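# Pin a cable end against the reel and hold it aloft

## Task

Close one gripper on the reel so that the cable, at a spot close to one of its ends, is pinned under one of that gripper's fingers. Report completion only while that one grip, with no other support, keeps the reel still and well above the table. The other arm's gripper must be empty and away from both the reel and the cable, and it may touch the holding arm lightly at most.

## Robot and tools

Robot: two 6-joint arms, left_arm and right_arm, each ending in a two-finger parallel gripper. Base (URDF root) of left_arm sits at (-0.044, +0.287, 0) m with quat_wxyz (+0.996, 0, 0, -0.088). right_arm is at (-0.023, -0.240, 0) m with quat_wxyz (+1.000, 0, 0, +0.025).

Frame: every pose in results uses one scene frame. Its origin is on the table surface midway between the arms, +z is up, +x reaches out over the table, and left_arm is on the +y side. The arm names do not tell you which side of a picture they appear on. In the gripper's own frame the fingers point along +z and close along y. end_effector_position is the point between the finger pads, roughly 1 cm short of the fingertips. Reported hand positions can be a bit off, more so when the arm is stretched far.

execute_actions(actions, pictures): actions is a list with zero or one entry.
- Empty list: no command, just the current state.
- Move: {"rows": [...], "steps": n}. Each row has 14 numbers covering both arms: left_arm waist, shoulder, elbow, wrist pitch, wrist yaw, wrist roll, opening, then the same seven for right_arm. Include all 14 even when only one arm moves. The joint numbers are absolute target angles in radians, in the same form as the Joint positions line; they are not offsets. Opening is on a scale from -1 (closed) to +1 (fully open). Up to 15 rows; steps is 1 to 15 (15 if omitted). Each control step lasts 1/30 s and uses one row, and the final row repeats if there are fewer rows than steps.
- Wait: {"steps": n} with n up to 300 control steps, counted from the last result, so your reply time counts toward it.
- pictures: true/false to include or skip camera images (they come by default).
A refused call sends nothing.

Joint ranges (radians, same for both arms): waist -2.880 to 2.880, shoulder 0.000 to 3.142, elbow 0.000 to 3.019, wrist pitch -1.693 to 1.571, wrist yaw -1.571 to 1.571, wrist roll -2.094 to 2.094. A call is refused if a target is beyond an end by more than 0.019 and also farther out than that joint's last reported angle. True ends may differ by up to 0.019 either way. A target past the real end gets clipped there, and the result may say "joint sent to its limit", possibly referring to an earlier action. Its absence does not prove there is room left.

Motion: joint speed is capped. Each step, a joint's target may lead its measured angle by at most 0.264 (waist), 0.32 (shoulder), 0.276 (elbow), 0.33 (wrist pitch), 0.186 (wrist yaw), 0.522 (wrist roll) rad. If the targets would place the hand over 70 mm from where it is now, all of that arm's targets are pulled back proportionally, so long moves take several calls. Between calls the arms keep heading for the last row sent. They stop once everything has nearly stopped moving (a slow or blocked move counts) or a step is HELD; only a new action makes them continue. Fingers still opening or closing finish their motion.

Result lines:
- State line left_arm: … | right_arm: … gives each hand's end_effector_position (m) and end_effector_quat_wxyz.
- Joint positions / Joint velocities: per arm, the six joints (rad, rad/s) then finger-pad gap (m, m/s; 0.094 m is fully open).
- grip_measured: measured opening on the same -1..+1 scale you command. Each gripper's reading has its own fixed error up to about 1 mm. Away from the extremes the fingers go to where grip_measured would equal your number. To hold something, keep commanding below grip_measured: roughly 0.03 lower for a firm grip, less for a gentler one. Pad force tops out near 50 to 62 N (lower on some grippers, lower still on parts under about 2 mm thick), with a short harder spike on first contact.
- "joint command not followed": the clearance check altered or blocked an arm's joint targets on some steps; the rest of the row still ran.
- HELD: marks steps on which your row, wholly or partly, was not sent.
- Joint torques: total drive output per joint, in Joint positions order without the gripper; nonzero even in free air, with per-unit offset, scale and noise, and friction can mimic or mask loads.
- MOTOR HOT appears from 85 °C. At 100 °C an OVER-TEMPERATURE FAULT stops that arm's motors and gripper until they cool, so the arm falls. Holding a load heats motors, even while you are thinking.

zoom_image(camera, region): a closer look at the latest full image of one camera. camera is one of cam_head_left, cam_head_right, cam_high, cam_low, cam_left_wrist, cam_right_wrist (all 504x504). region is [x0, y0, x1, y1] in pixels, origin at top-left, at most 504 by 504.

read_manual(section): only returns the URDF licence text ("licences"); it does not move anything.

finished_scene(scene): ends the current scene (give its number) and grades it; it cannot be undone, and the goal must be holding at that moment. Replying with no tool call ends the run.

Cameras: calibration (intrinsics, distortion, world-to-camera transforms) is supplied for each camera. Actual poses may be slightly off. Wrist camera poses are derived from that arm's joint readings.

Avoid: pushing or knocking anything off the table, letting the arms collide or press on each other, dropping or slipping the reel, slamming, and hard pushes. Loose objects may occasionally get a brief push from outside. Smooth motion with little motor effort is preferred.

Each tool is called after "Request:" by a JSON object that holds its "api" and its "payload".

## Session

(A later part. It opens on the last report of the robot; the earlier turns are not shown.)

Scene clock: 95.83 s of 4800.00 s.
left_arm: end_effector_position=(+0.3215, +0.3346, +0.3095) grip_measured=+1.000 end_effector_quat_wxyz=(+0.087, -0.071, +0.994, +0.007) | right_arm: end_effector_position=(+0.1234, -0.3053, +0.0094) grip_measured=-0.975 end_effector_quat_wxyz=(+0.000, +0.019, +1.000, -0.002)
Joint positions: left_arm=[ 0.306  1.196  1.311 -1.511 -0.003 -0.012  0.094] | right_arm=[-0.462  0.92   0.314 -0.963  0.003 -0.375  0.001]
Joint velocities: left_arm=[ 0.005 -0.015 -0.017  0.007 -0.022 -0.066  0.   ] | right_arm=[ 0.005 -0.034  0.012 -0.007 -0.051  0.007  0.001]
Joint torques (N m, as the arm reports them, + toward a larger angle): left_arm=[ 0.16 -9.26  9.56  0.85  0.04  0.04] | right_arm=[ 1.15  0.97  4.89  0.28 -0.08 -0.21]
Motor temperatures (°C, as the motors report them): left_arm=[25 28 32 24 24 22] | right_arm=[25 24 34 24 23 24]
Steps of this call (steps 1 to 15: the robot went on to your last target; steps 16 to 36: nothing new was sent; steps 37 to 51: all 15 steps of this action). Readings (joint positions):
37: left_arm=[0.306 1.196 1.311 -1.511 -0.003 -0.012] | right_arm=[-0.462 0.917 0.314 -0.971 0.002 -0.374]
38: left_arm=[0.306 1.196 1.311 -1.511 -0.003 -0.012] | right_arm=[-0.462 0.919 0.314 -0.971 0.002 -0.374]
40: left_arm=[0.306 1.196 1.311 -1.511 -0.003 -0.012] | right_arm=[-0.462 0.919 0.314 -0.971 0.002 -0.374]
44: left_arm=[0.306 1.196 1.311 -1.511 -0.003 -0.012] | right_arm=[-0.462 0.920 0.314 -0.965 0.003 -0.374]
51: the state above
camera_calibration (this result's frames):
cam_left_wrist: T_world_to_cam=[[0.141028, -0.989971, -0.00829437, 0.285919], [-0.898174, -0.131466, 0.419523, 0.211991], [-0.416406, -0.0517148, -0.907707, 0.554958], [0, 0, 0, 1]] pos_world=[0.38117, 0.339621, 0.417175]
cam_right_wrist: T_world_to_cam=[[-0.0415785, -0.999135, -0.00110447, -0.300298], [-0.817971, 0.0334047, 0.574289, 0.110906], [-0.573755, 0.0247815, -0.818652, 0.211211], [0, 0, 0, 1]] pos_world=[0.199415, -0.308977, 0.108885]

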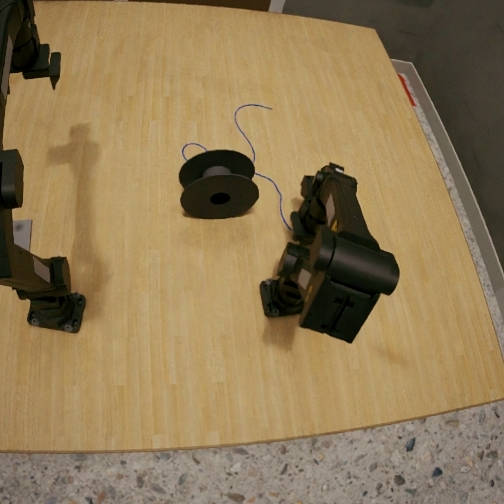

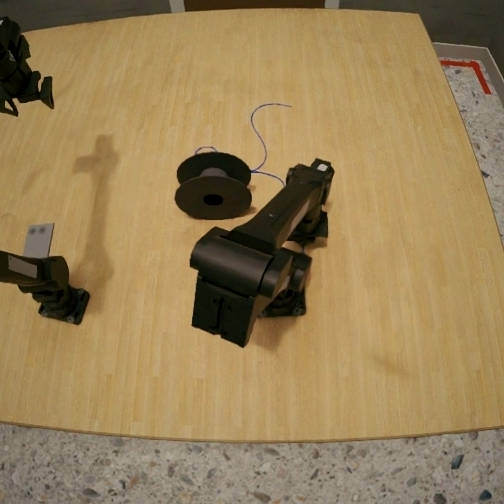

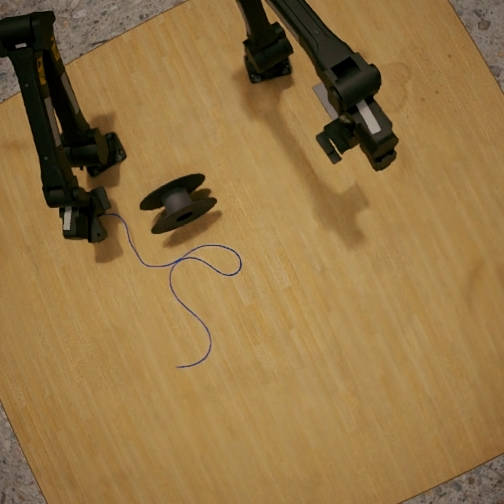

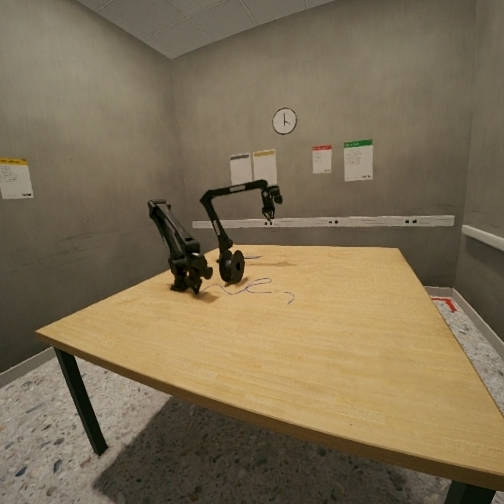

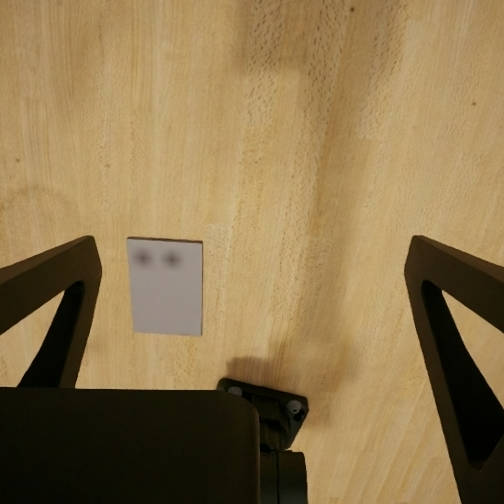

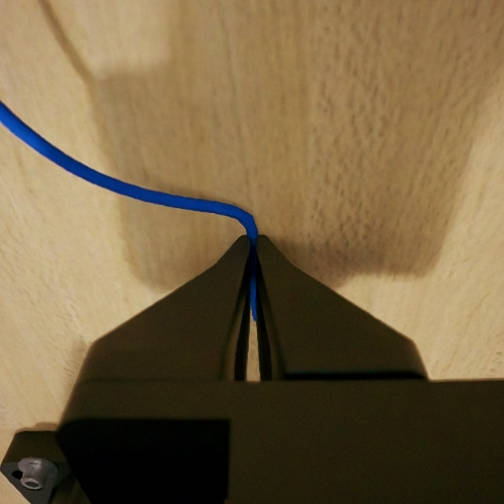

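Request:
{"api": "execute_actions", "payload": {"actions": [{"rows":[[0.5,1.2,1.3,-1.5,0,0,1,-0.45,0.85,0.38,-1.1,0,-0.39,-1],[0.5,1.2,1.3,-1.5,0,0,1,-0.45,0.85,0.38,-1.1,0,-0.39,-1],[0.5,1.2,1.3,-1.5,0,0,1,-0.45,0.85,0.38,-1.1,0,-0.39,-1],[0.5,1.2,1.3,-1.5,0,0,1,-0.45,0.77,0.55,-1.35,0,0,-1],[0.5,1.2,1.3,-1.5,0,0,1,-0.45,0.77,0.55,-1.35,0,0,-1],[0.5,1.2,1.3,-1.5,0,0,1,-0.45,0.77,0.55,-1.35,0,0,-1],[0.5,1.2,1.3,-1.5,0,0,1,-0.45,0.77,0.55,-1.35,0,0,-1],[0.5,1.2,1.3,-1.5,0,0,1,-0.45,0.76,0.85,-1.63,0,0.6,-1]],"steps":15}], "pictures": false}}

Request:
{"api": "execute_actions", "payload": {"actions": [{"rows":[[0.5,1.2,1.3,-1.5,0,0,1,-0.3,0.9,0.92,-1.58,0,1.2,-1],[0.5,1.2,1.3,-1.5,0,0,1,-0.3,0.9,0.92,-1.58,0,1.2,-1],[0.5,1.2,1.3,-1.5,0,0,1,-0.3,0.9,0.92,-1.58,0,1.2,-1],[0.5,1.2,1.3,-1.5,0,0,1,-0.3,0.9,0.92,-1.58,0,1.2,-1],[0.5,1.2,1.3,-1.5,0,0,1,-0.3,0.9,0.92,-1.58,0,1.2,-1],[0.5,1.2,1.3,-1.5,0,0,1,0.1,1.029,0.99,-1.506,0,1.72,-1]],"steps":15}], "pictures": false}}

Request:
{"api": "execute_actions", "payload": {"actions": [{"rows":[[0.5,1.2,1.3,-1.5,0,0,1,0.28,1.08,1.02,-1.49,0,1.9,-1],[0.5,1.2,1.3,-1.5,0,0,1,0.28,1.08,1.02,-1.49,0,1.9,-1],[0.5,1.2,1.3,-1.5,0,0,1,0.28,1.08,1.02,-1.49,0,1.9,-1],[0.5,1.2,1.3,-1.5,0,0,1,0.28,1.08,1.02,-1.49,0,1.9,-1],[0.5,1.2,1.3,-1.5,0,0,1,0.47,1.13,1.06,-1.48,0,2.05,-1],[0.5,1.2,1.3,-1.5,0,0,1,0.47,1.13,1.06,-1.48,0,2.05,-1],[0.5,1.2,1.3,-1.5,0,0,1,0.47,1.13,1.06,-1.48,0,2.05,-1],[0.5,1.2,1.3,-1.5,0,0,1,0.47,1.13,1.06,-1.48,0,2.05,-1],[0.5,1.2,1.3,-1.5,0,0,1,0.58,1.2,1.11,-1.46,0,2.05,-1],[0.5,1.2,1.3,-1.5,0,0,1,0.58,1.2,1.11,-1.46,0,2.05,-1],[0.5,1.2,1.3,-1.5,0,0,1,0.58,1.2,1.11,-1.46,0,2.05,-1],[0.5,1.2,1.3,-1.5,0,0,1,0.69,1.276,1.17,-1.447,0,2.05,-1]],"steps":15}]}}

Scene clock: 101.63 s of 4800.00 s.
left_arm: end_effector_position=(+0.3043, +0.4076, +0.3095) grip_measured=+1.000 end_effector_quat_wxyz=(+0.086, -0.170, +0.981, +0.015) | right_arm: end_effector_position=(+0.1340, -0.3099, +0.1955) grip_measured=-0.975 end_effector_quat_wxyz=(-0.013, +0.362, +0.932, -0.001)
Joint positions: left_arm=[ 0.51   1.196  1.311 -1.511 -0.002 -0.01   0.094] | right_arm=[-0.462  0.767  0.764 -1.593  0.003  0.33   0.001]
Joint velocities: left_arm=[-0.005 -0.005 -0.002 -0.012 -0.037  0.022  0.   ] | right_arm=[-0.005 -0.054  1.136 -0.398 -0.051  1.678  0.001]
Joint torques (N m, as the arm reports them, + toward a larger angle): left_arm=[-0.02 -9.18  9.54  0.9   0.   -0.01] | right_arm=[ 1.37 -1.26  8.75 -0.45 -0.04  0.04]
Motor temperatures (°C, as the motors report them): left_arm=[25 28 31 24 24 22] | right_arm=[25 24 33 24 23 24]
Steps of this call (steps 1 to 15: the robot went on to your last target; steps 16 to 159: nothing new was sent; steps 160 to 174: all 15 steps of this action). Readings (joint positions):
160: left_arm=[0.320 1.196 1.311 -1.511 0.004 -0.010] | right_arm=[-0.462 0.915 0.320 -0.988 0.003 -0.375]
161: left_arm=[0.351 1.196 1.311 -1.511 0.006 -0.010] | right_arm=[-0.462 0.902 0.324 -1.027 0.003 -0.375]
163: left_arm=[0.439 1.196 1.311 -1.511 0.004 -0.010] | right_arm=[-0.462 0.868 0.338 -1.106 0.003 -0.332]
167: left_arm=[0.527 1.196 1.311 -1.511 -0.002 -0.010] | right_arm=[-0.462 0.790 0.455 -1.331 0.003 -0.138]
174: the state above

Scene clock: 102.13 s of 4800.00 s.
left_arm: end_effector_position=(+0.3043, +0.4076, +0.3095) grip_measured=+1.000 end_effector_quat_wxyz=(+0.086, -0.170, +0.981, +0.015) | right_arm: end_effector_position=(+0.2324, -0.1951, +0.2009) grip_measured=-0.976 end_effector_quat_wxyz=(-0.022, +0.639, +0.769, -0.023)
Joint positions: left_arm=[ 0.51   1.196  1.311 -1.511 -0.002 -0.01   0.094] | right_arm=[ 0.124  1.061  0.935 -1.508 -0.003  1.56   0.001]
Joint velocities: left_arm=[-0.005 -0.005  0.007  0.007  0.007  0.037  0.   ] | right_arm=[-0.093 -0.132 -0.007  0.007 -0.066  0.901 -0.001]
Joint torques (N m, as the arm reports them, + toward a larger angle): left_arm=[ 0.23 -8.9   9.55  0.92  0.    0.  ] | right_arm=[-0.76 -4.39 11.08 -0.27  0.25  0.08]
Motor temperatures (°C, as the motors report them): left_arm=[25 28 31 24 24 22] | right_arm=[25 24 33 24 23 24]
Steps of this call (steps 1 to 15: all 15 steps of this action). Readings (joint positions):
1: left_arm=[0.510 1.196 1.311 -1.511 -0.002 -0.010] | right_arm=[-0.446 0.775 0.803 -1.597 0.006 0.425]
2: left_arm=[0.510 1.196 1.311 -1.511 -0.002 -0.010] | right_arm=[-0.409 0.794 0.841 -1.596 0.006 0.524]
4: left_arm=[0.510 1.196 1.311 -1.511 -0.002 -0.010] | right_arm=[-0.333 0.846 0.894 -1.588 0.003 0.721]
8: left_arm=[0.510 1.196 1.311 -1.511 -0.002 -0.010] | right_arm=[-0.149 0.960 0.920 -1.544 0.008 1.073]
15: the state above

Scene clock: 102.63 s of 4800.00 s.
left_arm: end_effector_position=(+0.3043, +0.4076, +0.3095) grip_measured=+1.000 end_effector_quat_wxyz=(+0.086, -0.170, +0.981, +0.015) | right_arm: end_effector_position=(+0.2329, -0.0145, +0.2099) grip_measured=-0.976 end_effector_quat_wxyz=(-0.003, +0.599, +0.800, -0.017)
Joint positions: left_arm=[ 0.51   1.196  1.311 -1.511 -0.002 -0.01   0.094] | right_arm=[ 0.674  1.264  1.115 -1.457  0.001  2.01   0.001]
Joint velocities: left_arm=[-0.005 -0.015  0.007 -0.002 -0.022 -0.037  0.   ] | right_arm=[ 0.611  0.571  0.325  0.149 -0.066  0.125  0.001]
Joint torques (N m, as the arm reports them, + toward a larger angle): left_arm=[ 0.2  -9.51  9.48  0.85 -0.02 -0.01] | right_arm=[-0.79 -7.29  9.7  -0.51  0.18  0.08]
Motor temperatures (°C, as the motors report them): left_arm=[25 28 31 24 24 22] | right_arm=[25 24 33 24 23 24]
Steps of this call (steps 1 to 15: all 15 steps of this action). Readings (joint positions):
1: left_arm=[0.510 1.196 1.311 -1.511 -0.002 -0.010] | right_arm=[0.135 1.059 0.937 -1.507 0.003 1.620]
2: left_arm=[0.510 1.196 1.311 -1.511 -0.002 -0.010] | right_arm=[0.165 1.060 0.942 -1.507 0.004 1.674]
4: left_arm=[0.510 1.196 1.311 -1.511 -0.002 -0.010] | right_arm=[0.238 1.067 0.956 -1.502 0.002 1.751]
8: left_arm=[0.510 1.196 1.311 -1.511 -0.002 -0.010] | right_arm=[0.438 1.109 1.001 -1.491 0.001 1.914]
15: the state above
camera_calibration (this result's frames):
cam_left_wrist: T_world_to_cam=[[0.336083, -0.941801, -0.0076329, 0.281346], [-0.853852, -0.308098, 0.419537, 0.264632], [-0.397473, -0.134482, -0.907706, 0.57954], [0, 0, 0, 1]] pos_world=[0.361752, 0.424442, 0.417177]
cam_right_wrist: T_world_to_cam=[[-0.96059, -0.276724, 0.0262845, 0.213769], [-0.21489, 0.799257, 0.561258, -0.0510256], [-0.176322, 0.53349, -0.827224, 0.347521], [0, 0, 0, 1]] pos_world=[0.255655, -0.0854615, 0.310497]

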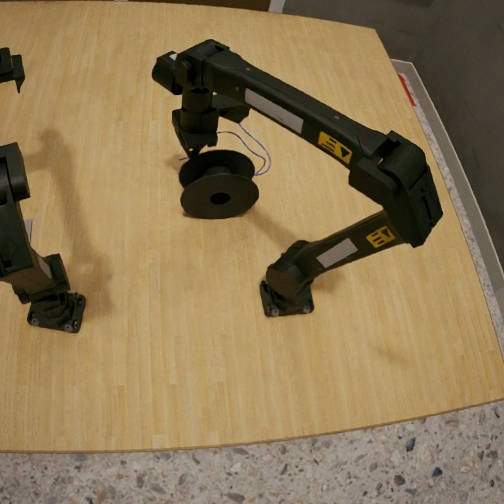

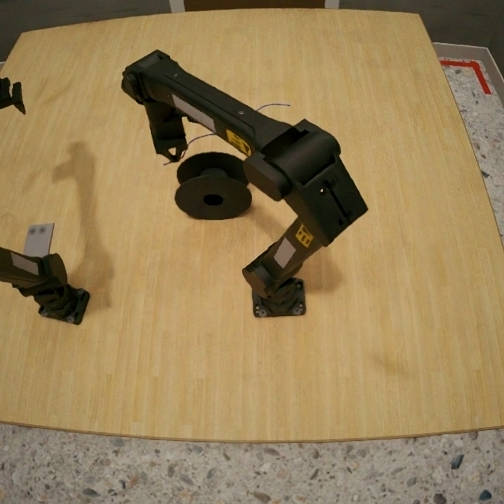

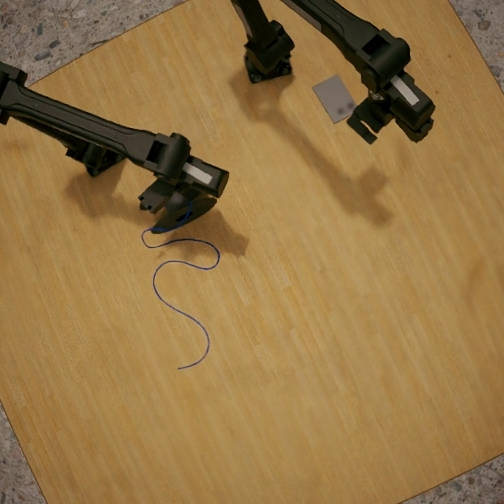

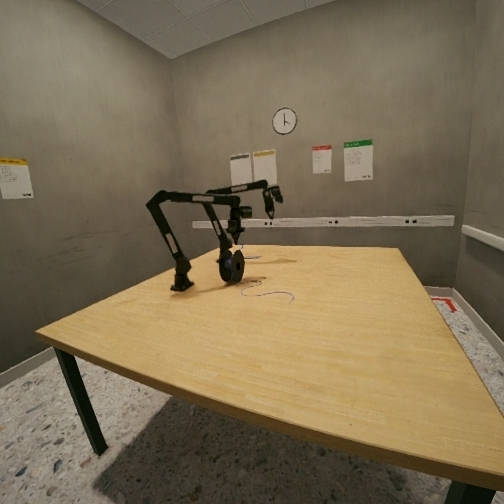

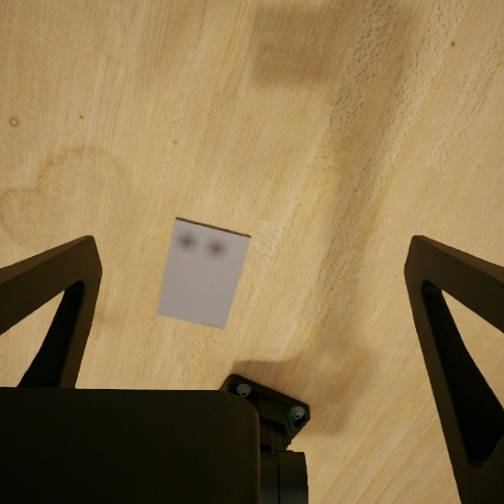

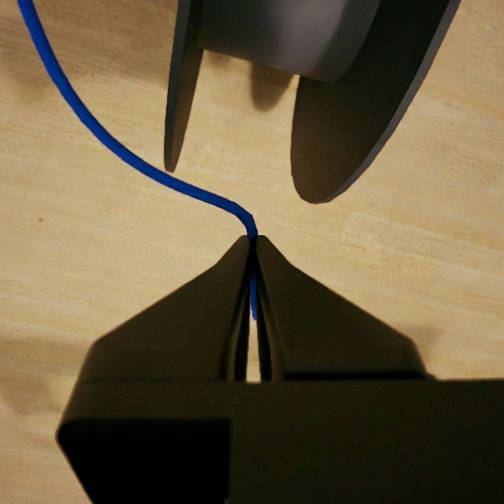

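Request:
{"api": "execute_actions", "payload": {"actions": [{"rows":[[0.6,1.2,1.3,-1.5,0,0,1,0.72,1.4,1.28,-1.44,0,2.05,-1],[0.6,1.2,1.3,-1.5,0,0,1,0.72,1.4,1.28,-1.44,0,2.05,-1],[0.6,1.2,1.3,-1.5,0,0,1,0.72,1.4,1.28,-1.44,0,2.05,-1],[0.6,1.2,1.3,-1.5,0,0,1,0.72,1.4,1.28,-1.44,0,2.05,-1],[0.6,1.2,1.3,-1.5,0,0,1,0.68,1.55,1.44,-1.44,0,2.05,-1],[0.6,1.2,1.3,-1.5,0,0,1,0.68,1.55,1.44,-1.44,0,2.05,-1],[0.6,1.2,1.3,-1.5,0,0,1,0.68,1.55,1.44,-1.44,0,2.05,-1],[0.6,1.2,1.3,-1.5,0,0,1,0.68,1.55,1.44,-1.44,0,2.05,-1],[0.6,1.2,1.3,-1.5,0,0,1,0.68,1.55,1.44,-1.44,0,2.05,-1],[0.6,1.2,1.3,-1.5,0,0,1,0.66,1.6,1.24,-1.19,0,2.05,-1]],"steps":15}], "pictures": false}}

Request:
{"api": "execute_actions", "payload": {"actions": [{"rows":[[0.6,1.2,1.3,-1.5,0,0,1,0.66,1.66,1.17,-1.07,0,2.05,-1],[0.6,1.2,1.3,-1.5,0,0,1,0.66,1.66,1.17,-1.07,0,2.05,-1],[0.6,1.2,1.3,-1.5,0,0,1,0.66,1.66,1.17,-1.07,0,2.05,-1],[0.6,1.2,1.3,-1.5,0,0,1,0.66,1.66,1.17,-1.07,0,2.05,-1],[0.6,1.2,1.3,-1.5,0,0,1,0.66,1.73,1.11,-0.93,0,2.05,-1],[0.6,1.2,1.3,-1.5,0,0,1,0.66,1.73,1.11,-0.93,0,2.05,-1],[0.6,1.2,1.3,-1.5,0,0,1,0.66,1.73,1.11,-0.93,0,2.05,-1],[0.6,1.2,1.3,-1.5,0,0,1,0.66,1.73,1.11,-0.93,0,2.05,-1],[0.6,1.2,1.3,-1.5,0,0,1,0.66,1.73,1.11,-0.93,0,2.05,-1],[0.6,1.2,1.3,-1.5,0,0,1,0.66,1.73,1.11,-0.93,0,2.05,-1],[0.6,1.2,1.3,-1.5,0,0,1,0.66,1.73,1.11,-0.93,0,2.05,0]],"steps":15}], "pictures": false}}

Request:
{"api": "execute_actions", "payload": {"actions": [{"rows":[[0.6,1.2,1.3,-1.5,0,0,1,0.66,1.6,1.26,-1.19,0,2.05,0],[0.6,1.2,1.3,-1.5,0,0,1,0.66,1.6,1.26,-1.19,0,2.05,0],[0.6,1.2,1.3,-1.5,0,0,1,0.66,1.6,1.26,-1.19,0,2.05,0],[0.6,1.2,1.3,-1.5,0,0,1,0.66,1.6,1.26,-1.19,0,2.05,0],[0.6,1.2,1.3,-1.5,0,0,1,0.66,1.5,1.5,-1.5,0,2.05,0],[0.6,1.2,1.3,-1.5,0,0,1,0.66,1.5,1.5,-1.5,0,2.05,0],[0.6,1.2,1.3,-1.5,0,0,1,0.66,1.5,1.5,-1.5,0,2.05,0],[0.6,1.2,1.3,-1.5,0,0,1,0.66,1.5,1.5,-1.5,0,2.05,0],[0.6,1.2,1.3,-1.5,0,0,1,-0.5,1.2,1.3,-1.5,0,2.02,0.4]],"steps":15}], "pictures": false}}

Request:
{"api": "execute_actions", "payload": {"actions": [{"steps":15}]}}

Scene clock: 110.97 s of 4800.00 s.
left_arm: end_effector_position=(+0.2917, +0.4390, +0.3095) grip_measured=+1.000 end_effector_quat_wxyz=(+0.086, -0.215, +0.973, +0.018) | right_arm: end_effector_position=(+0.3186, +0.0635, +0.1285) grip_measured=-0.976 end_effector_quat_wxyz=(-0.000, +0.609, +0.793, -0.000)
Joint positions: left_arm=[ 0.603  1.196  1.311 -1.511  0.001 -0.009  0.094] | right_arm=[ 0.677  1.596  1.241 -1.216  0.     2.036  0.001]
Joint velocities: left_arm=[-0.015 -0.015 -0.007  0.012  0.081  0.022  0.   ] | right_arm=[-0.122  0.396 -0.442  0.125 -0.022  0.066 -0.   ]
Joint torques (N m, as the arm reports them, + toward a larger angle): left_arm=[ 0.68 -9.25  9.47  0.93 -0.14 -0.01] | right_arm=[ -0.4  -11.66   9.23   0.2    0.12   0.07]
Motor temperatures (°C, as the motors report them): left_arm=[25 28 31 24 24 22] | right_arm=[25 24 35 24 23 24]
Steps of this call (steps 1 to 30: the robot went on to your last target; steps 31 to 210: nothing new was sent; then 0.83 s passed at rest; steps 211 to 225: all 15 steps of this action). Readings (joint positions):
211: left_arm=[0.516 1.196 1.311 -1.511 0.001 -0.009] | right_arm=[0.699 1.297 1.134 -1.452 0.000 2.036]
212: left_arm=[0.529 1.196 1.311 -1.511 0.001 -0.009] | right_arm=[0.700 1.314 1.156 -1.453 0.000 2.036]
214: left_arm=[0.566 1.196 1.311 -1.511 0.001 -0.009] | right_arm=[0.702 1.360 1.210 -1.450 0.000 2.036]
218: left_arm=[0.603 1.196 1.311 -1.511 0.001 -0.009] | right_arm=[0.699 1.504 1.372 -1.447 0.000 2.036]
225: the state above

Scene clock: 111.47 s of 4800.00 s.
left_arm: end_effector_position=(+0.2917, +0.4390, +0.3095) grip_measured=+1.000 end_effector_quat_wxyz=(+0.086, -0.215, +0.973, +0.018) | right_arm: end_effector_position=(+0.3198, +0.0605, +0.0156) grip_measured=-0.011 end_effector_quat_wxyz=(-0.002, +0.612, +0.791, -0.008)
Joint positions: left_arm=[ 0.603  1.196  1.311 -1.511  0.001 -0.009  0.094] | right_arm=[ 0.671  1.748  1.102 -0.942  0.     2.037  0.046]
Joint velocities: left_arm=[-0.005 -0.005 -0.007 -0.002 -0.022 -0.051  0.   ] | right_arm=[ 0.005 -0.034 -0.007  0.061 -0.007 -0.051  0.021]
Joint torques (N m, as the arm reports them, + toward a larger angle): left_arm=[ 0.65 -9.35  9.6   0.96 -0.13 -0.01] | right_arm=[  0.46 -11.92   6.8    0.03   0.08   0.04]
Motor temperatures (°C, as the motors report them): left_arm=[25 28 31 24 24 22] | right_arm=[25 24 34 24 23 24]
Steps of this call (steps 1 to 15: all 15 steps of this action). Readings (joint positions):
1: left_arm=[0.603 1.196 1.311 -1.511 0.001 -0.009] | right_arm=[0.674 1.611 1.220 -1.187 0.000 2.037]
2: left_arm=[0.603 1.196 1.311 -1.511 0.001 -0.009] | right_arm=[0.672 1.622 1.200 -1.146 0.000 2.037]
4: left_arm=[0.603 1.196 1.311 -1.511 0.001 -0.009] | right_arm=[0.671 1.652 1.174 -1.102 0.000 2.037]
8: left_arm=[0.603 1.196 1.311 -1.511 0.001 -0.009] | right_arm=[0.671 1.713 1.121 -0.963 0.000 2.037]
15: the state above

Scene clock: 111.97 s of 4800.00 s.
left_arm: end_effector_position=(+0.2917, +0.4390, +0.3095) grip_measured=+1.000 end_effector_quat_wxyz=(+0.086, -0.215, +0.973, +0.018) | right_arm: end_effector_position=(+0.3122, -0.0174, +0.1848) grip_measured=+0.398 end_effector_quat_wxyz=(-0.004, +0.663, +0.748, -0.014)
Joint positions: left_arm=[ 0.603  1.196  1.311 -1.511  0.001 -0.009  0.094] | right_arm=[ 0.537  1.434  1.212 -1.378 -0.001  2.037  0.066]
Joint velocities: left_arm=[ 0.005 -0.005 -0.017 -0.007  0.007 -0.022  0.   ] | right_arm=[-0.913 -1.001 -0.002 -0.403 -0.051  0.095 -0.002]
Joint torques (N m, as the arm reports them, + toward a larger angle): left_arm=[ 0.29 -9.17  9.57  0.92 -0.12  0.01] | right_arm=[-0.35 -9.08  9.84 -0.92  0.12 -0.09]
Motor temperatures (°C, as the motors report them): left_arm=[25 28 31 24 24 22] | right_arm=[25 24 34 24 23 24]
Steps of this call (steps 1 to 15: all 15 steps of this action). Readings (joint positions):
1: left_arm=[0.603 1.196 1.311 -1.511 0.001 -0.009] | right_arm=[0.671 1.744 1.109 -0.969 0.000 2.037]
2: left_arm=[0.603 1.196 1.311 -1.511 0.001 -0.009] | right_arm=[0.671 1.738 1.117 -1.016 0.000 2.037]
4: left_arm=[0.603 1.196 1.311 -1.511 0.001 -0.009] | right_arm=[0.671 1.712 1.132 -1.086 0.000 2.037]
8: left_arm=[0.603 1.196 1.311 -1.511 0.001 -0.009] | right_arm=[0.671 1.646 1.196 -1.246 0.000 2.037]
15: the state above

Scene clock: 112.47 s of 4800.00 s.
left_arm: end_effector_position=(+0.2917, +0.4390, +0.3095) grip_measured=+1.000 end_effector_quat_wxyz=(+0.086, -0.215, +0.973, +0.018) | right_arm: end_effector_position=(+0.3252, -0.3332, +0.2786) grip_measured=+0.399 end_effector_quat_wxyz=(+0.041, +0.910, +0.409, +0.051)
Joint positions: left_arm=[ 0.603  1.196  1.311 -1.511  0.001 -0.009  0.094] | right_arm=[-0.31   1.198  1.236 -1.478 -0.001  2.037  0.066]
Joint velocities: left_arm=[ 0.005 -0.015  0.002 -0.002 -0.081  0.022  0.   ] | right_arm=[-2.017  0.034 -0.017 -0.002 -0.022  0.022 -0.   ]
Joint torques (N m, as the arm reports them, + toward a larger angle): left_arm=[ 0.3  -9.05  9.55  0.88 -0.13  0.  ] | right_arm=[ 0.73 -5.85 11.15 -0.62  0.16 -0.2 ]
Motor temperatures (°C, as the motors report them): left_arm=[25 28 31 24 24 22] | right_arm=[25 24 35 24 23 24]
Steps of this call (steps 1 to 15: the robot went on to your last target). Readings (joint positions):
1: left_arm=[0.603 1.196 1.311 -1.511 0.001 -0.009] | right_arm=[0.503 1.400 1.212 -1.392 -0.001 2.037]
2: left_arm=[0.603 1.196 1.311 -1.511 0.001 -0.009] | right_arm=[0.467 1.366 1.212 -1.405 -0.001 2.037]
4: left_arm=[0.603 1.196 1.311 -1.511 0.001 -0.009] | right_arm=[0.382 1.304 1.212 -1.429 -0.001 2.037]
8: left_arm=[0.603 1.196 1.311 -1.511 0.001 -0.009] | right_arm=[0.164 1.217 1.220 -1.464 -0.001 2.037]
15: the state above
camera_calibration (this result's frames):
cam_left_wrist: T_world_to_cam=[[0.421068, -0.907015, -0.00513651, 0.274331], [-0.822422, -0.384173, 0.419563, 0.287839], [-0.382523, -0.17244, -0.907712, 0.591092], [0, 0, 0, 1]] pos_world=[0.347319, 0.46133, 0.417183]
cam_right_wrist: T_world_to_cam=[[-0.736943, 0.665282, -0.119642, 0.494238], [0.468937, 0.630653, 0.618365, -0.109455], [0.48684, 0.399595, -0.776731, 0.316351], [0, 0, 0, 1]] pos_world=[0.26154, -0.386192, 0.372535]

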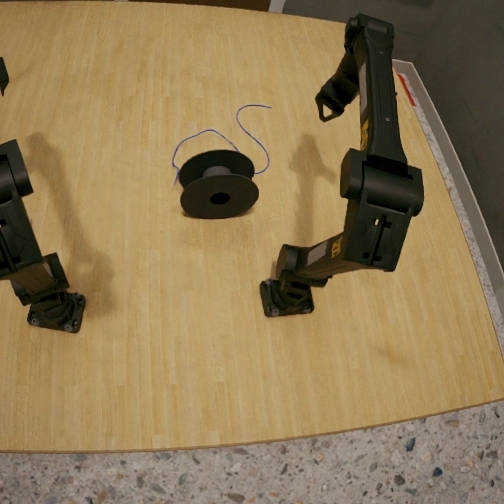

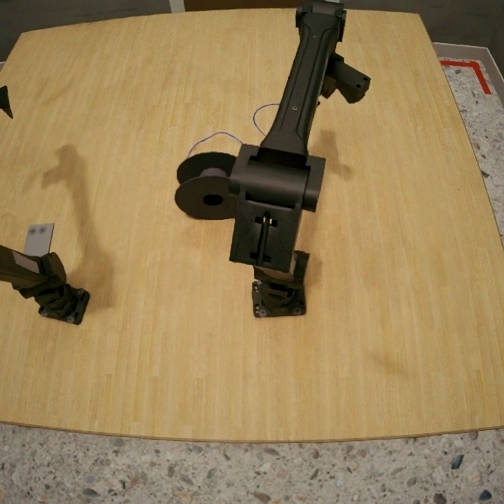

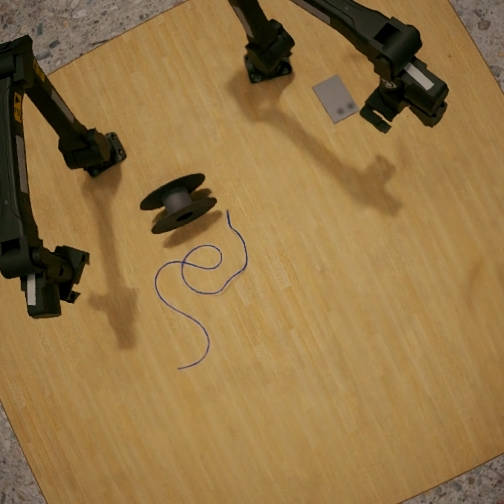

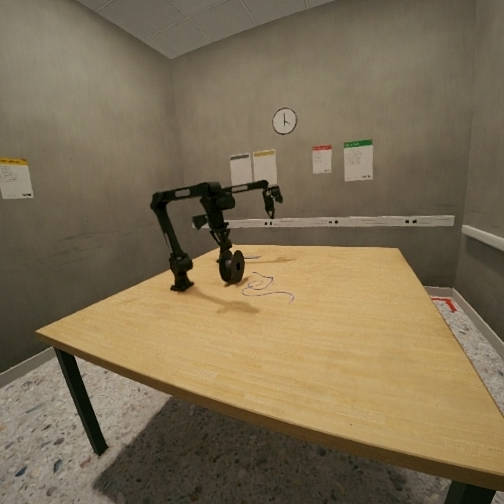

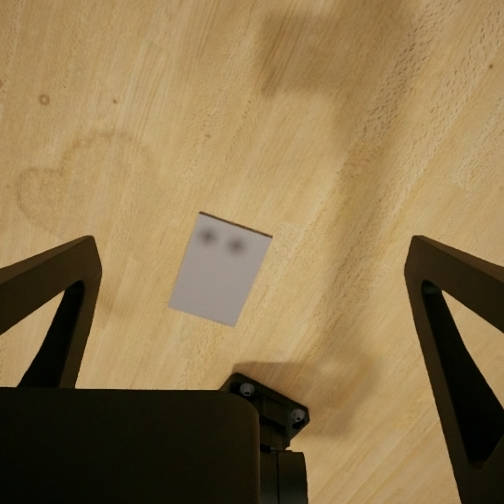

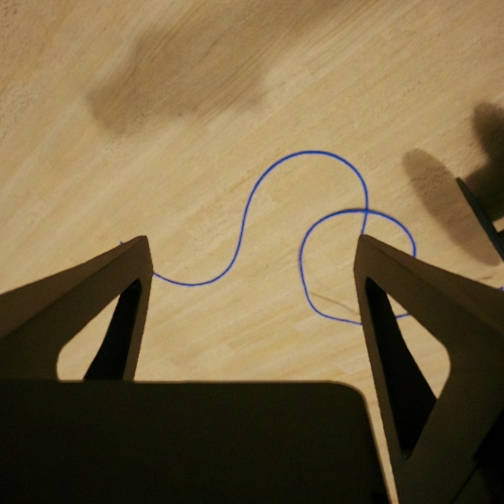

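Request:
{"api": "execute_actions", "payload": {"actions": [{"rows":[[-0.37,1.5,1.3,-1.3,0,-0.55,0.2,-0.5,1.2,1.3,-1.5,0,2.02,0.4]],"steps":15}], "pictures": false}}

Request:
{"api": "execute_actions", "payload": {"actions": [{"rows":[[-0.37,1.578,1.11,-1.1,0,-0.55,0.2,-0.5,1.2,1.3,-1.5,0,2.02,0.4]],"steps":15}]}}

Scene clock: 114.90 s of 4800.00 s.
left_arm: end_effector_position=(+0.4052, +0.2369, +0.1936) grip_measured=+0.202 end_effector_quat_wxyz=(+0.025, -0.152, +0.988, -0.006) | right_arm: end_effector_position=(+0.2973, -0.4010, +0.2781) grip_measured=+0.399 end_effector_quat_wxyz=(+0.043, +0.947, +0.316, +0.040)
Joint positions: left_arm=[ 0.066  1.505  1.311 -1.326 -0.001 -0.416  0.056] | right_arm=[-0.512  1.201  1.238 -1.49   0.003  2.035  0.066]
Joint velocities: left_arm=[-1.509  0.181 -0.012  0.095  0.066 -0.374  0.001] | right_arm=[-0.005 -0.005 -0.012  0.012  0.051 -0.007  0.001]
Joint torques (N m, as the arm reports them, + toward a larger angle): left_arm=[ -0.49 -16.84   9.46   0.5   -0.09  -0.17] | right_arm=[ 1.36 -5.56 12.1  -0.46 -0.01 -0.2 ]
Motor temperatures (°C, as the motors report them): left_arm=[25 28 31 24 24 22] | right_arm=[25 24 35 24 23 24]
Steps of this call (steps 1 to 30: the robot went on to your last target; steps 31 to 58: nothing new was sent; steps 59 to 73: all 15 steps of this action). Readings (joint positions):
59: left_arm=[0.596 1.203 1.311 -1.500 -0.001 -0.041] | right_arm=[-0.512 1.201 1.238 -1.490 0.003 2.035]
60: left_arm=[0.581 1.214 1.311 -1.479 -0.001 -0.079] | right_arm=[-0.512 1.201 1.238 -1.490 0.003 2.035]
62: left_arm=[0.529 1.256 1.311 -1.441 -0.001 -0.147] | right_arm=[-0.512 1.201 1.238 -1.490 0.003 2.035]
66: left_arm=[0.391 1.372 1.311 -1.379 -0.001 -0.269] | right_arm=[-0.512 1.201 1.238 -1.490 0.003 2.035]
73: the state above

Scene clock: 115.40 s of 4800.00 s.
left_arm: end_effector_position=(+0.3150, +0.0501, +0.0899) grip_measured=+0.201 end_effector_quat_wxyz=(-0.007, +0.028, +1.000, +0.003) | right_arm: end_effector_position=(+0.2973, -0.4010, +0.2781) grip_measured=+0.399 end_effector_quat_wxyz=(+0.043, +0.947, +0.316, +0.040)
Joint positions: left_arm=[-0.404  1.581  1.111 -1.117  0.002 -0.525  0.056] | right_arm=[-0.512  1.201  1.238 -1.49   0.003  2.035  0.066]
Joint velocities: left_arm=[ 0.2   -0.005 -0.002  0.027 -0.007 -0.095 -0.   ] | right_arm=[-0.015  0.015 -0.002 -0.017 -0.007 -0.051 -0.   ]
Joint torques (N m, as the arm reports them, + toward a larger angle): left_arm=[  2.11 -15.2    8.93   0.66  -0.25  -0.19] | right_arm=[ 1.69 -5.49 12.05 -0.47 -0.02 -0.19]
Motor temperatures (°C, as the motors report them): left_arm=[25 28 31 24 24 22] | right_arm=[25 24 35 24 23 24]
Steps of this call (steps 1 to 15: all 15 steps of this action). Readings (joint positions):
1: left_arm=[0.017 1.510 1.300 -1.302 -0.001 -0.426] | right_arm=[-0.512 1.201 1.238 -1.490 0.003 2.035]
2: left_arm=[-0.031 1.510 1.281 -1.269 -0.001 -0.434] | right_arm=[-0.512 1.201 1.238 -1.490 0.003 2.035]
4: left_arm=[-0.123 1.516 1.237 -1.221 -0.001 -0.449] | right_arm=[-0.512 1.201 1.238 -1.490 0.003 2.035]
8: left_arm=[-0.305 1.541 1.158 -1.144 -0.001 -0.488] | right_arm=[-0.512 1.201 1.238 -1.490 0.003 2.035]
15: the state above
camera_calibration (this result's frames):
cam_left_wrist: T_world_to_cam=[[-0.0578194, -0.998242, -0.0130014, 0.0667535], [-0.811312, 0.0393953, 0.583284, 0.210296], [-0.581747, 0.0442733, -0.812164, 0.376917], [0, 0, 0, 1]] pos_world=[0.393746, 0.0416642, 0.184324]
cam_right_wrist: T_world_to_cam=[[-0.591284, 0.798881, -0.110332, 0.526415], [0.593578, 0.523722, 0.611048, -0.131258], [0.545938, 0.295812, -0.783866, 0.299448], [0, 0, 0, 1]] pos_world=[0.225693, -0.440381, 0.373013]

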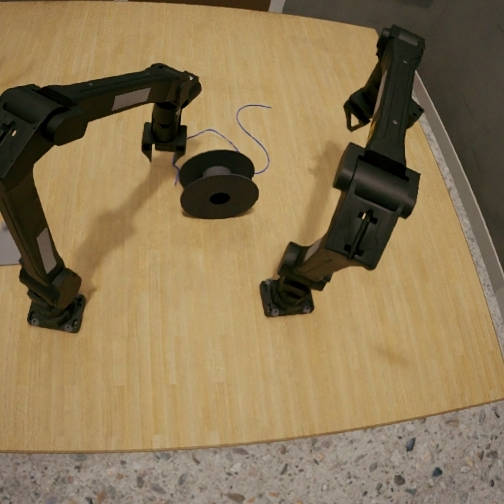

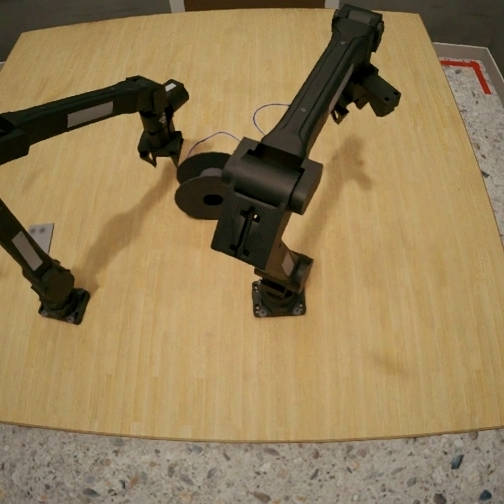

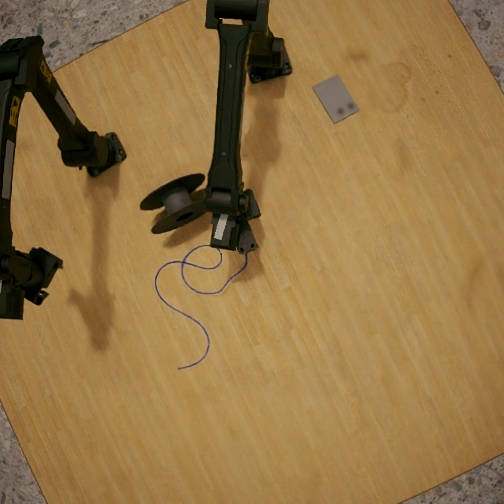

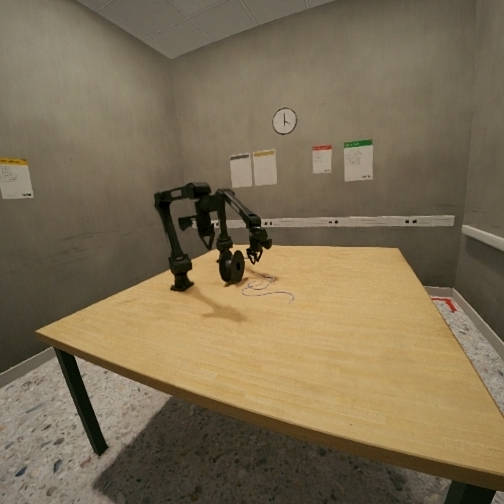

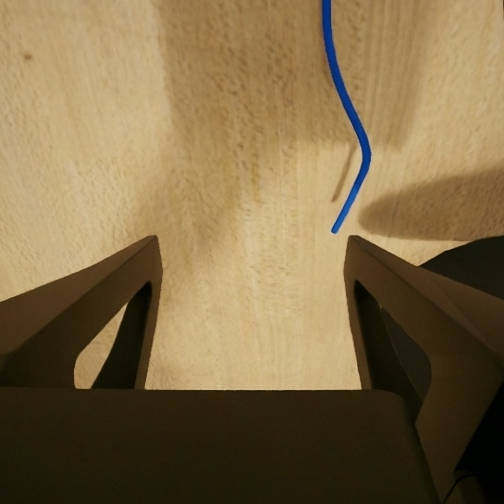

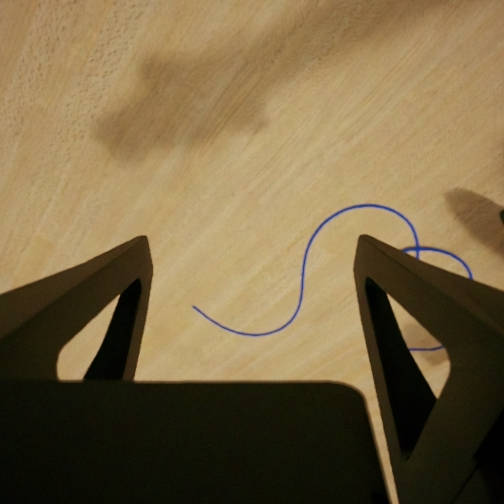

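Request:
{"api": "execute_actions", "payload": {"actions": [{"rows":[[-0.475,1.66,1.22,-1.13,0,-0.65,0,-0.5,1.2,1.3,-1.5,0,2.02,0.4],[-0.475,1.66,1.22,-1.13,0,-0.65,0,-0.5,1.2,1.3,-1.5,0,2.02,0.4],[-0.475,1.66,1.22,-1.13,0,-0.65,0,-0.5,1.2,1.3,-1.5,0,2.02,0.4],[-0.475,1.66,1.22,-1.13,0,-0.65,0,-0.5,1.2,1.3,-1.5,0,2.02,0.4],[-0.475,1.66,1.22,-1.13,0,-0.65,0,-0.5,1.2,1.3,-1.5,0,2.02,0.4],[-0.475,1.66,1.22,-1.13,0,-0.65,0,-0.5,1.2,1.3,-1.5,0,2.02,0.4],[-0.475,1.73,1.17,-1.02,0,-0.65,0,-0.5,1.2,1.3,-1.5,0,2.02,0.4],[-0.475,1.73,1.17,-1.02,0,-0.65,0,-0.5,1.2,1.3,-1.5,0,2.02,0.4],[-0.475,1.73,1.17,-1.02,0,-0.65,0,-0.5,1.2,1.3,-1.5,0,2.02,0.4],[-0.475,1.81,1.13,-0.9,0,-0.65,0,-0.5,1.2,1.3,-1.5,0,2.02,0.4]],"steps":15}], "pictures": false}}

Request:
{"api": "execute_actions", "payload": {"actions": [{"rows":[[-0.475,1.81,1.13,-0.9,0,-0.65,0,-0.5,1.2,1.3,-1.5,0,2.02,0.4]],"steps":8}]}}

Scene clock: 119.40 s of 4800.00 s.
left_arm: end_effector_position=(+0.3387, -0.0118, +0.0182) grip_measured=+0.000 end_effector_quat_wxyz=(+0.013, +0.014, +1.000, -0.009) | right_arm: end_effector_position=(+0.2973, -0.4010, +0.2781) grip_measured=+0.399 end_effector_quat_wxyz=(+0.043, +0.947, +0.316, +0.040)
Joint positions: left_arm=[-0.485  1.782  1.159 -0.917 -0.001 -0.633  0.047] | right_arm=[-0.512  1.201  1.238 -1.49   0.003  2.035  0.066]
Joint velocities: left_arm=[-0.015 -0.112  0.076  0.315 -0.007  0.007 -0.001] | right_arm=[-0.005  0.015 -0.007 -0.017  0.051  0.007  0.001]
Joint torques (N m, as the arm reports them, + toward a larger angle): left_arm=[  1.27 -14.23   5.08  -0.21  -0.14  -0.21] | right_arm=[ 1.6  -5.33 12.15 -0.63  0.   -0.19]
Motor temperatures (°C, as the motors report them): left_arm=[25 28 30 24 24 22] | right_arm=[25 24 36 24 23 24]
Steps of this call (steps 1 to 30: the robot went on to your last target; steps 31 to 105: nothing new was sent; steps 106 to 120: all 15 steps of this action). Readings (joint positions):
106: left_arm=[-0.381 1.585 1.118 -1.117 -0.000 -0.555] | right_arm=[-0.512 1.201 1.238 -1.490 0.003 2.035]
107: left_arm=[-0.391 1.596 1.132 -1.121 -0.001 -0.572] | right_arm=[-0.512 1.201 1.238 -1.490 0.003 2.035]
109: left_arm=[-0.426 1.625 1.165 -1.121 -0.001 -0.596] | right_arm=[-0.512 1.201 1.238 -1.490 0.003 2.035]
113: left_arm=[-0.481 1.661 1.182 -1.077 -0.001 -0.620] | right_arm=[-0.512 1.201 1.238 -1.490 0.003 2.035]
120: the state above

Scene clock: 119.67 s of 4800.00 s.
left_arm: end_effector_position=(+0.3383, -0.0114, +0.0165) grip_measured=+0.000 end_effector_quat_wxyz=(+0.014, +0.013, +1.000, -0.010) | right_arm: end_effector_position=(+0.2973, -0.4010, +0.2781) grip_measured=+0.399 end_effector_quat_wxyz=(+0.043, +0.947, +0.316, +0.040)
Joint positions: left_arm=[-0.485  1.782  1.154 -0.909 -0.001 -0.636  0.047] | right_arm=[-0.512  1.201  1.238 -1.49   0.003  2.035  0.066]
Joint velocities: left_arm=[-0.005  0.005 -0.007  0.002  0.022  0.022 -0.   ] | right_arm=[-0.015 -0.005  0.002 -0.012 -0.022 -0.081  0.001]
Joint torques (N m, as the arm reports them, + toward a larger angle): left_arm=[  1.63 -15.27   6.17   0.45  -0.13  -0.19] | right_arm=[ 1.54 -5.73 12.11 -0.47  0.01 -0.22]
Motor temperatures (°C, as the motors report them): left_arm=[25 28 30 24 24 22] | right_arm=[25 24 36 24 23 24]
Steps of this call (steps 1 to 8: all 8 steps of this action). Readings (joint positions):
1: left_arm=[-0.485 1.781 1.159 -0.909 -0.001 -0.634] | right_arm=[-0.512 1.201 1.238 -1.490 0.003 2.035]
2: left_arm=[-0.485 1.781 1.156 -0.909 -0.001 -0.635] | right_arm=[-0.512 1.201 1.238 -1.490 0.003 2.035]
4: left_arm=[-0.485 1.782 1.154 -0.909 -0.001 -0.635] | right_arm=[-0.512 1.201 1.238 -1.490 0.003 2.035]
8: the state above
camera_calibration (this result's frames):
cam_left_wrist: T_world_to_cam=[[-0.0280175, -0.999532, 0.0122413, -0.00472761], [-0.83605, 0.0301443, 0.547824, 0.283264], [-0.547937, 0.00511429, -0.836504, 0.322123], [0, 0, 0, 1]] pos_world=[0.413194, -0.0149116, 0.114337]
cam_right_wrist: T_world_to_cam=[[-0.591284, 0.798881, -0.110332, 0.526415], [0.593578, 0.523722, 0.611048, -0.131258], [0.545938, 0.295812, -0.783866, 0.299448], [0, 0, 0, 1]] pos_world=[0.225693, -0.440381, 0.373013]

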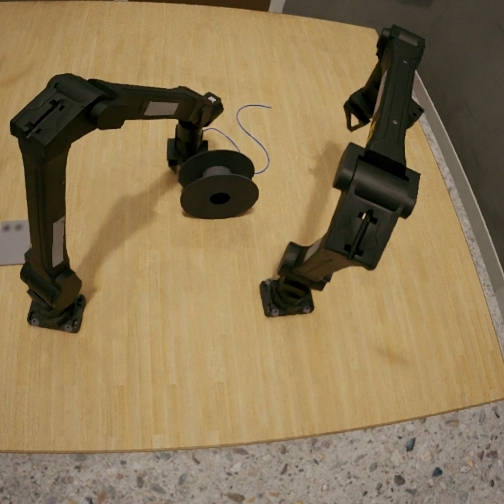

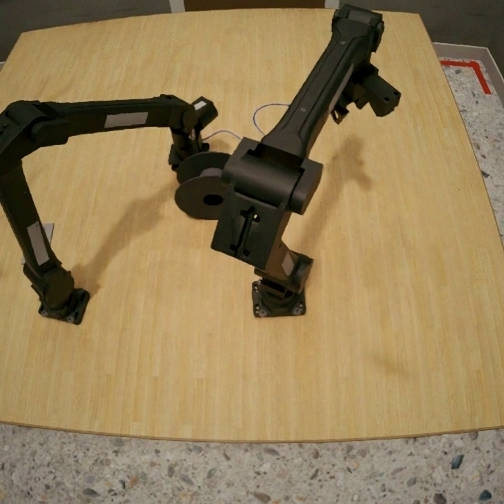

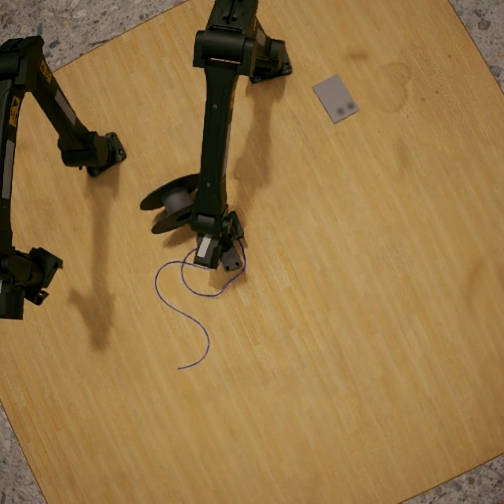

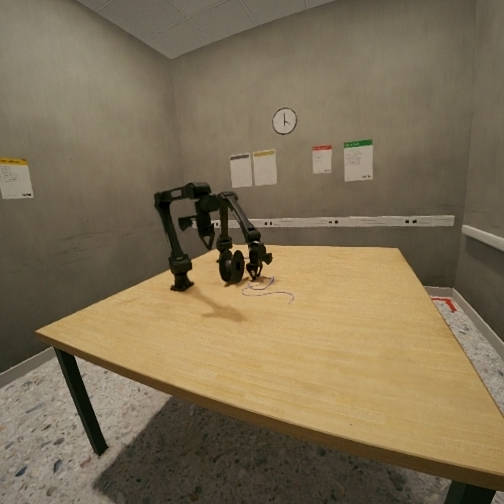

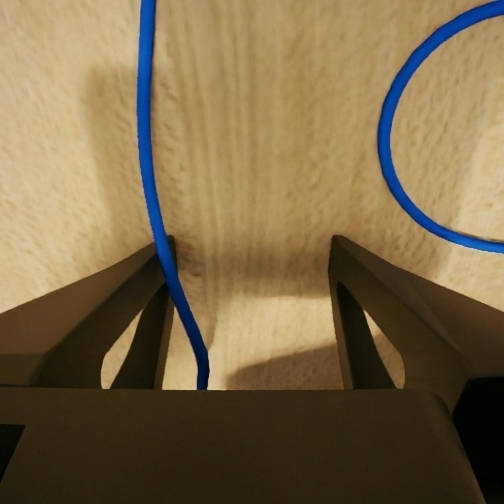

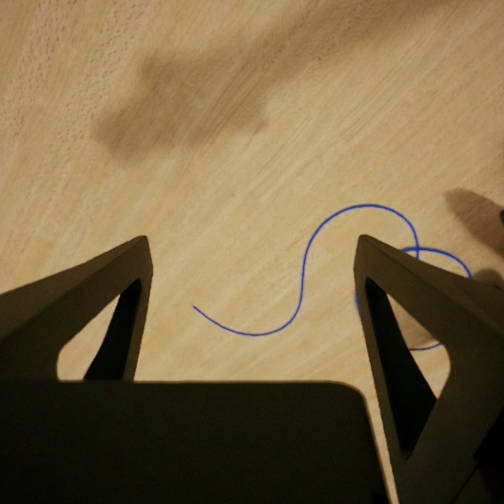

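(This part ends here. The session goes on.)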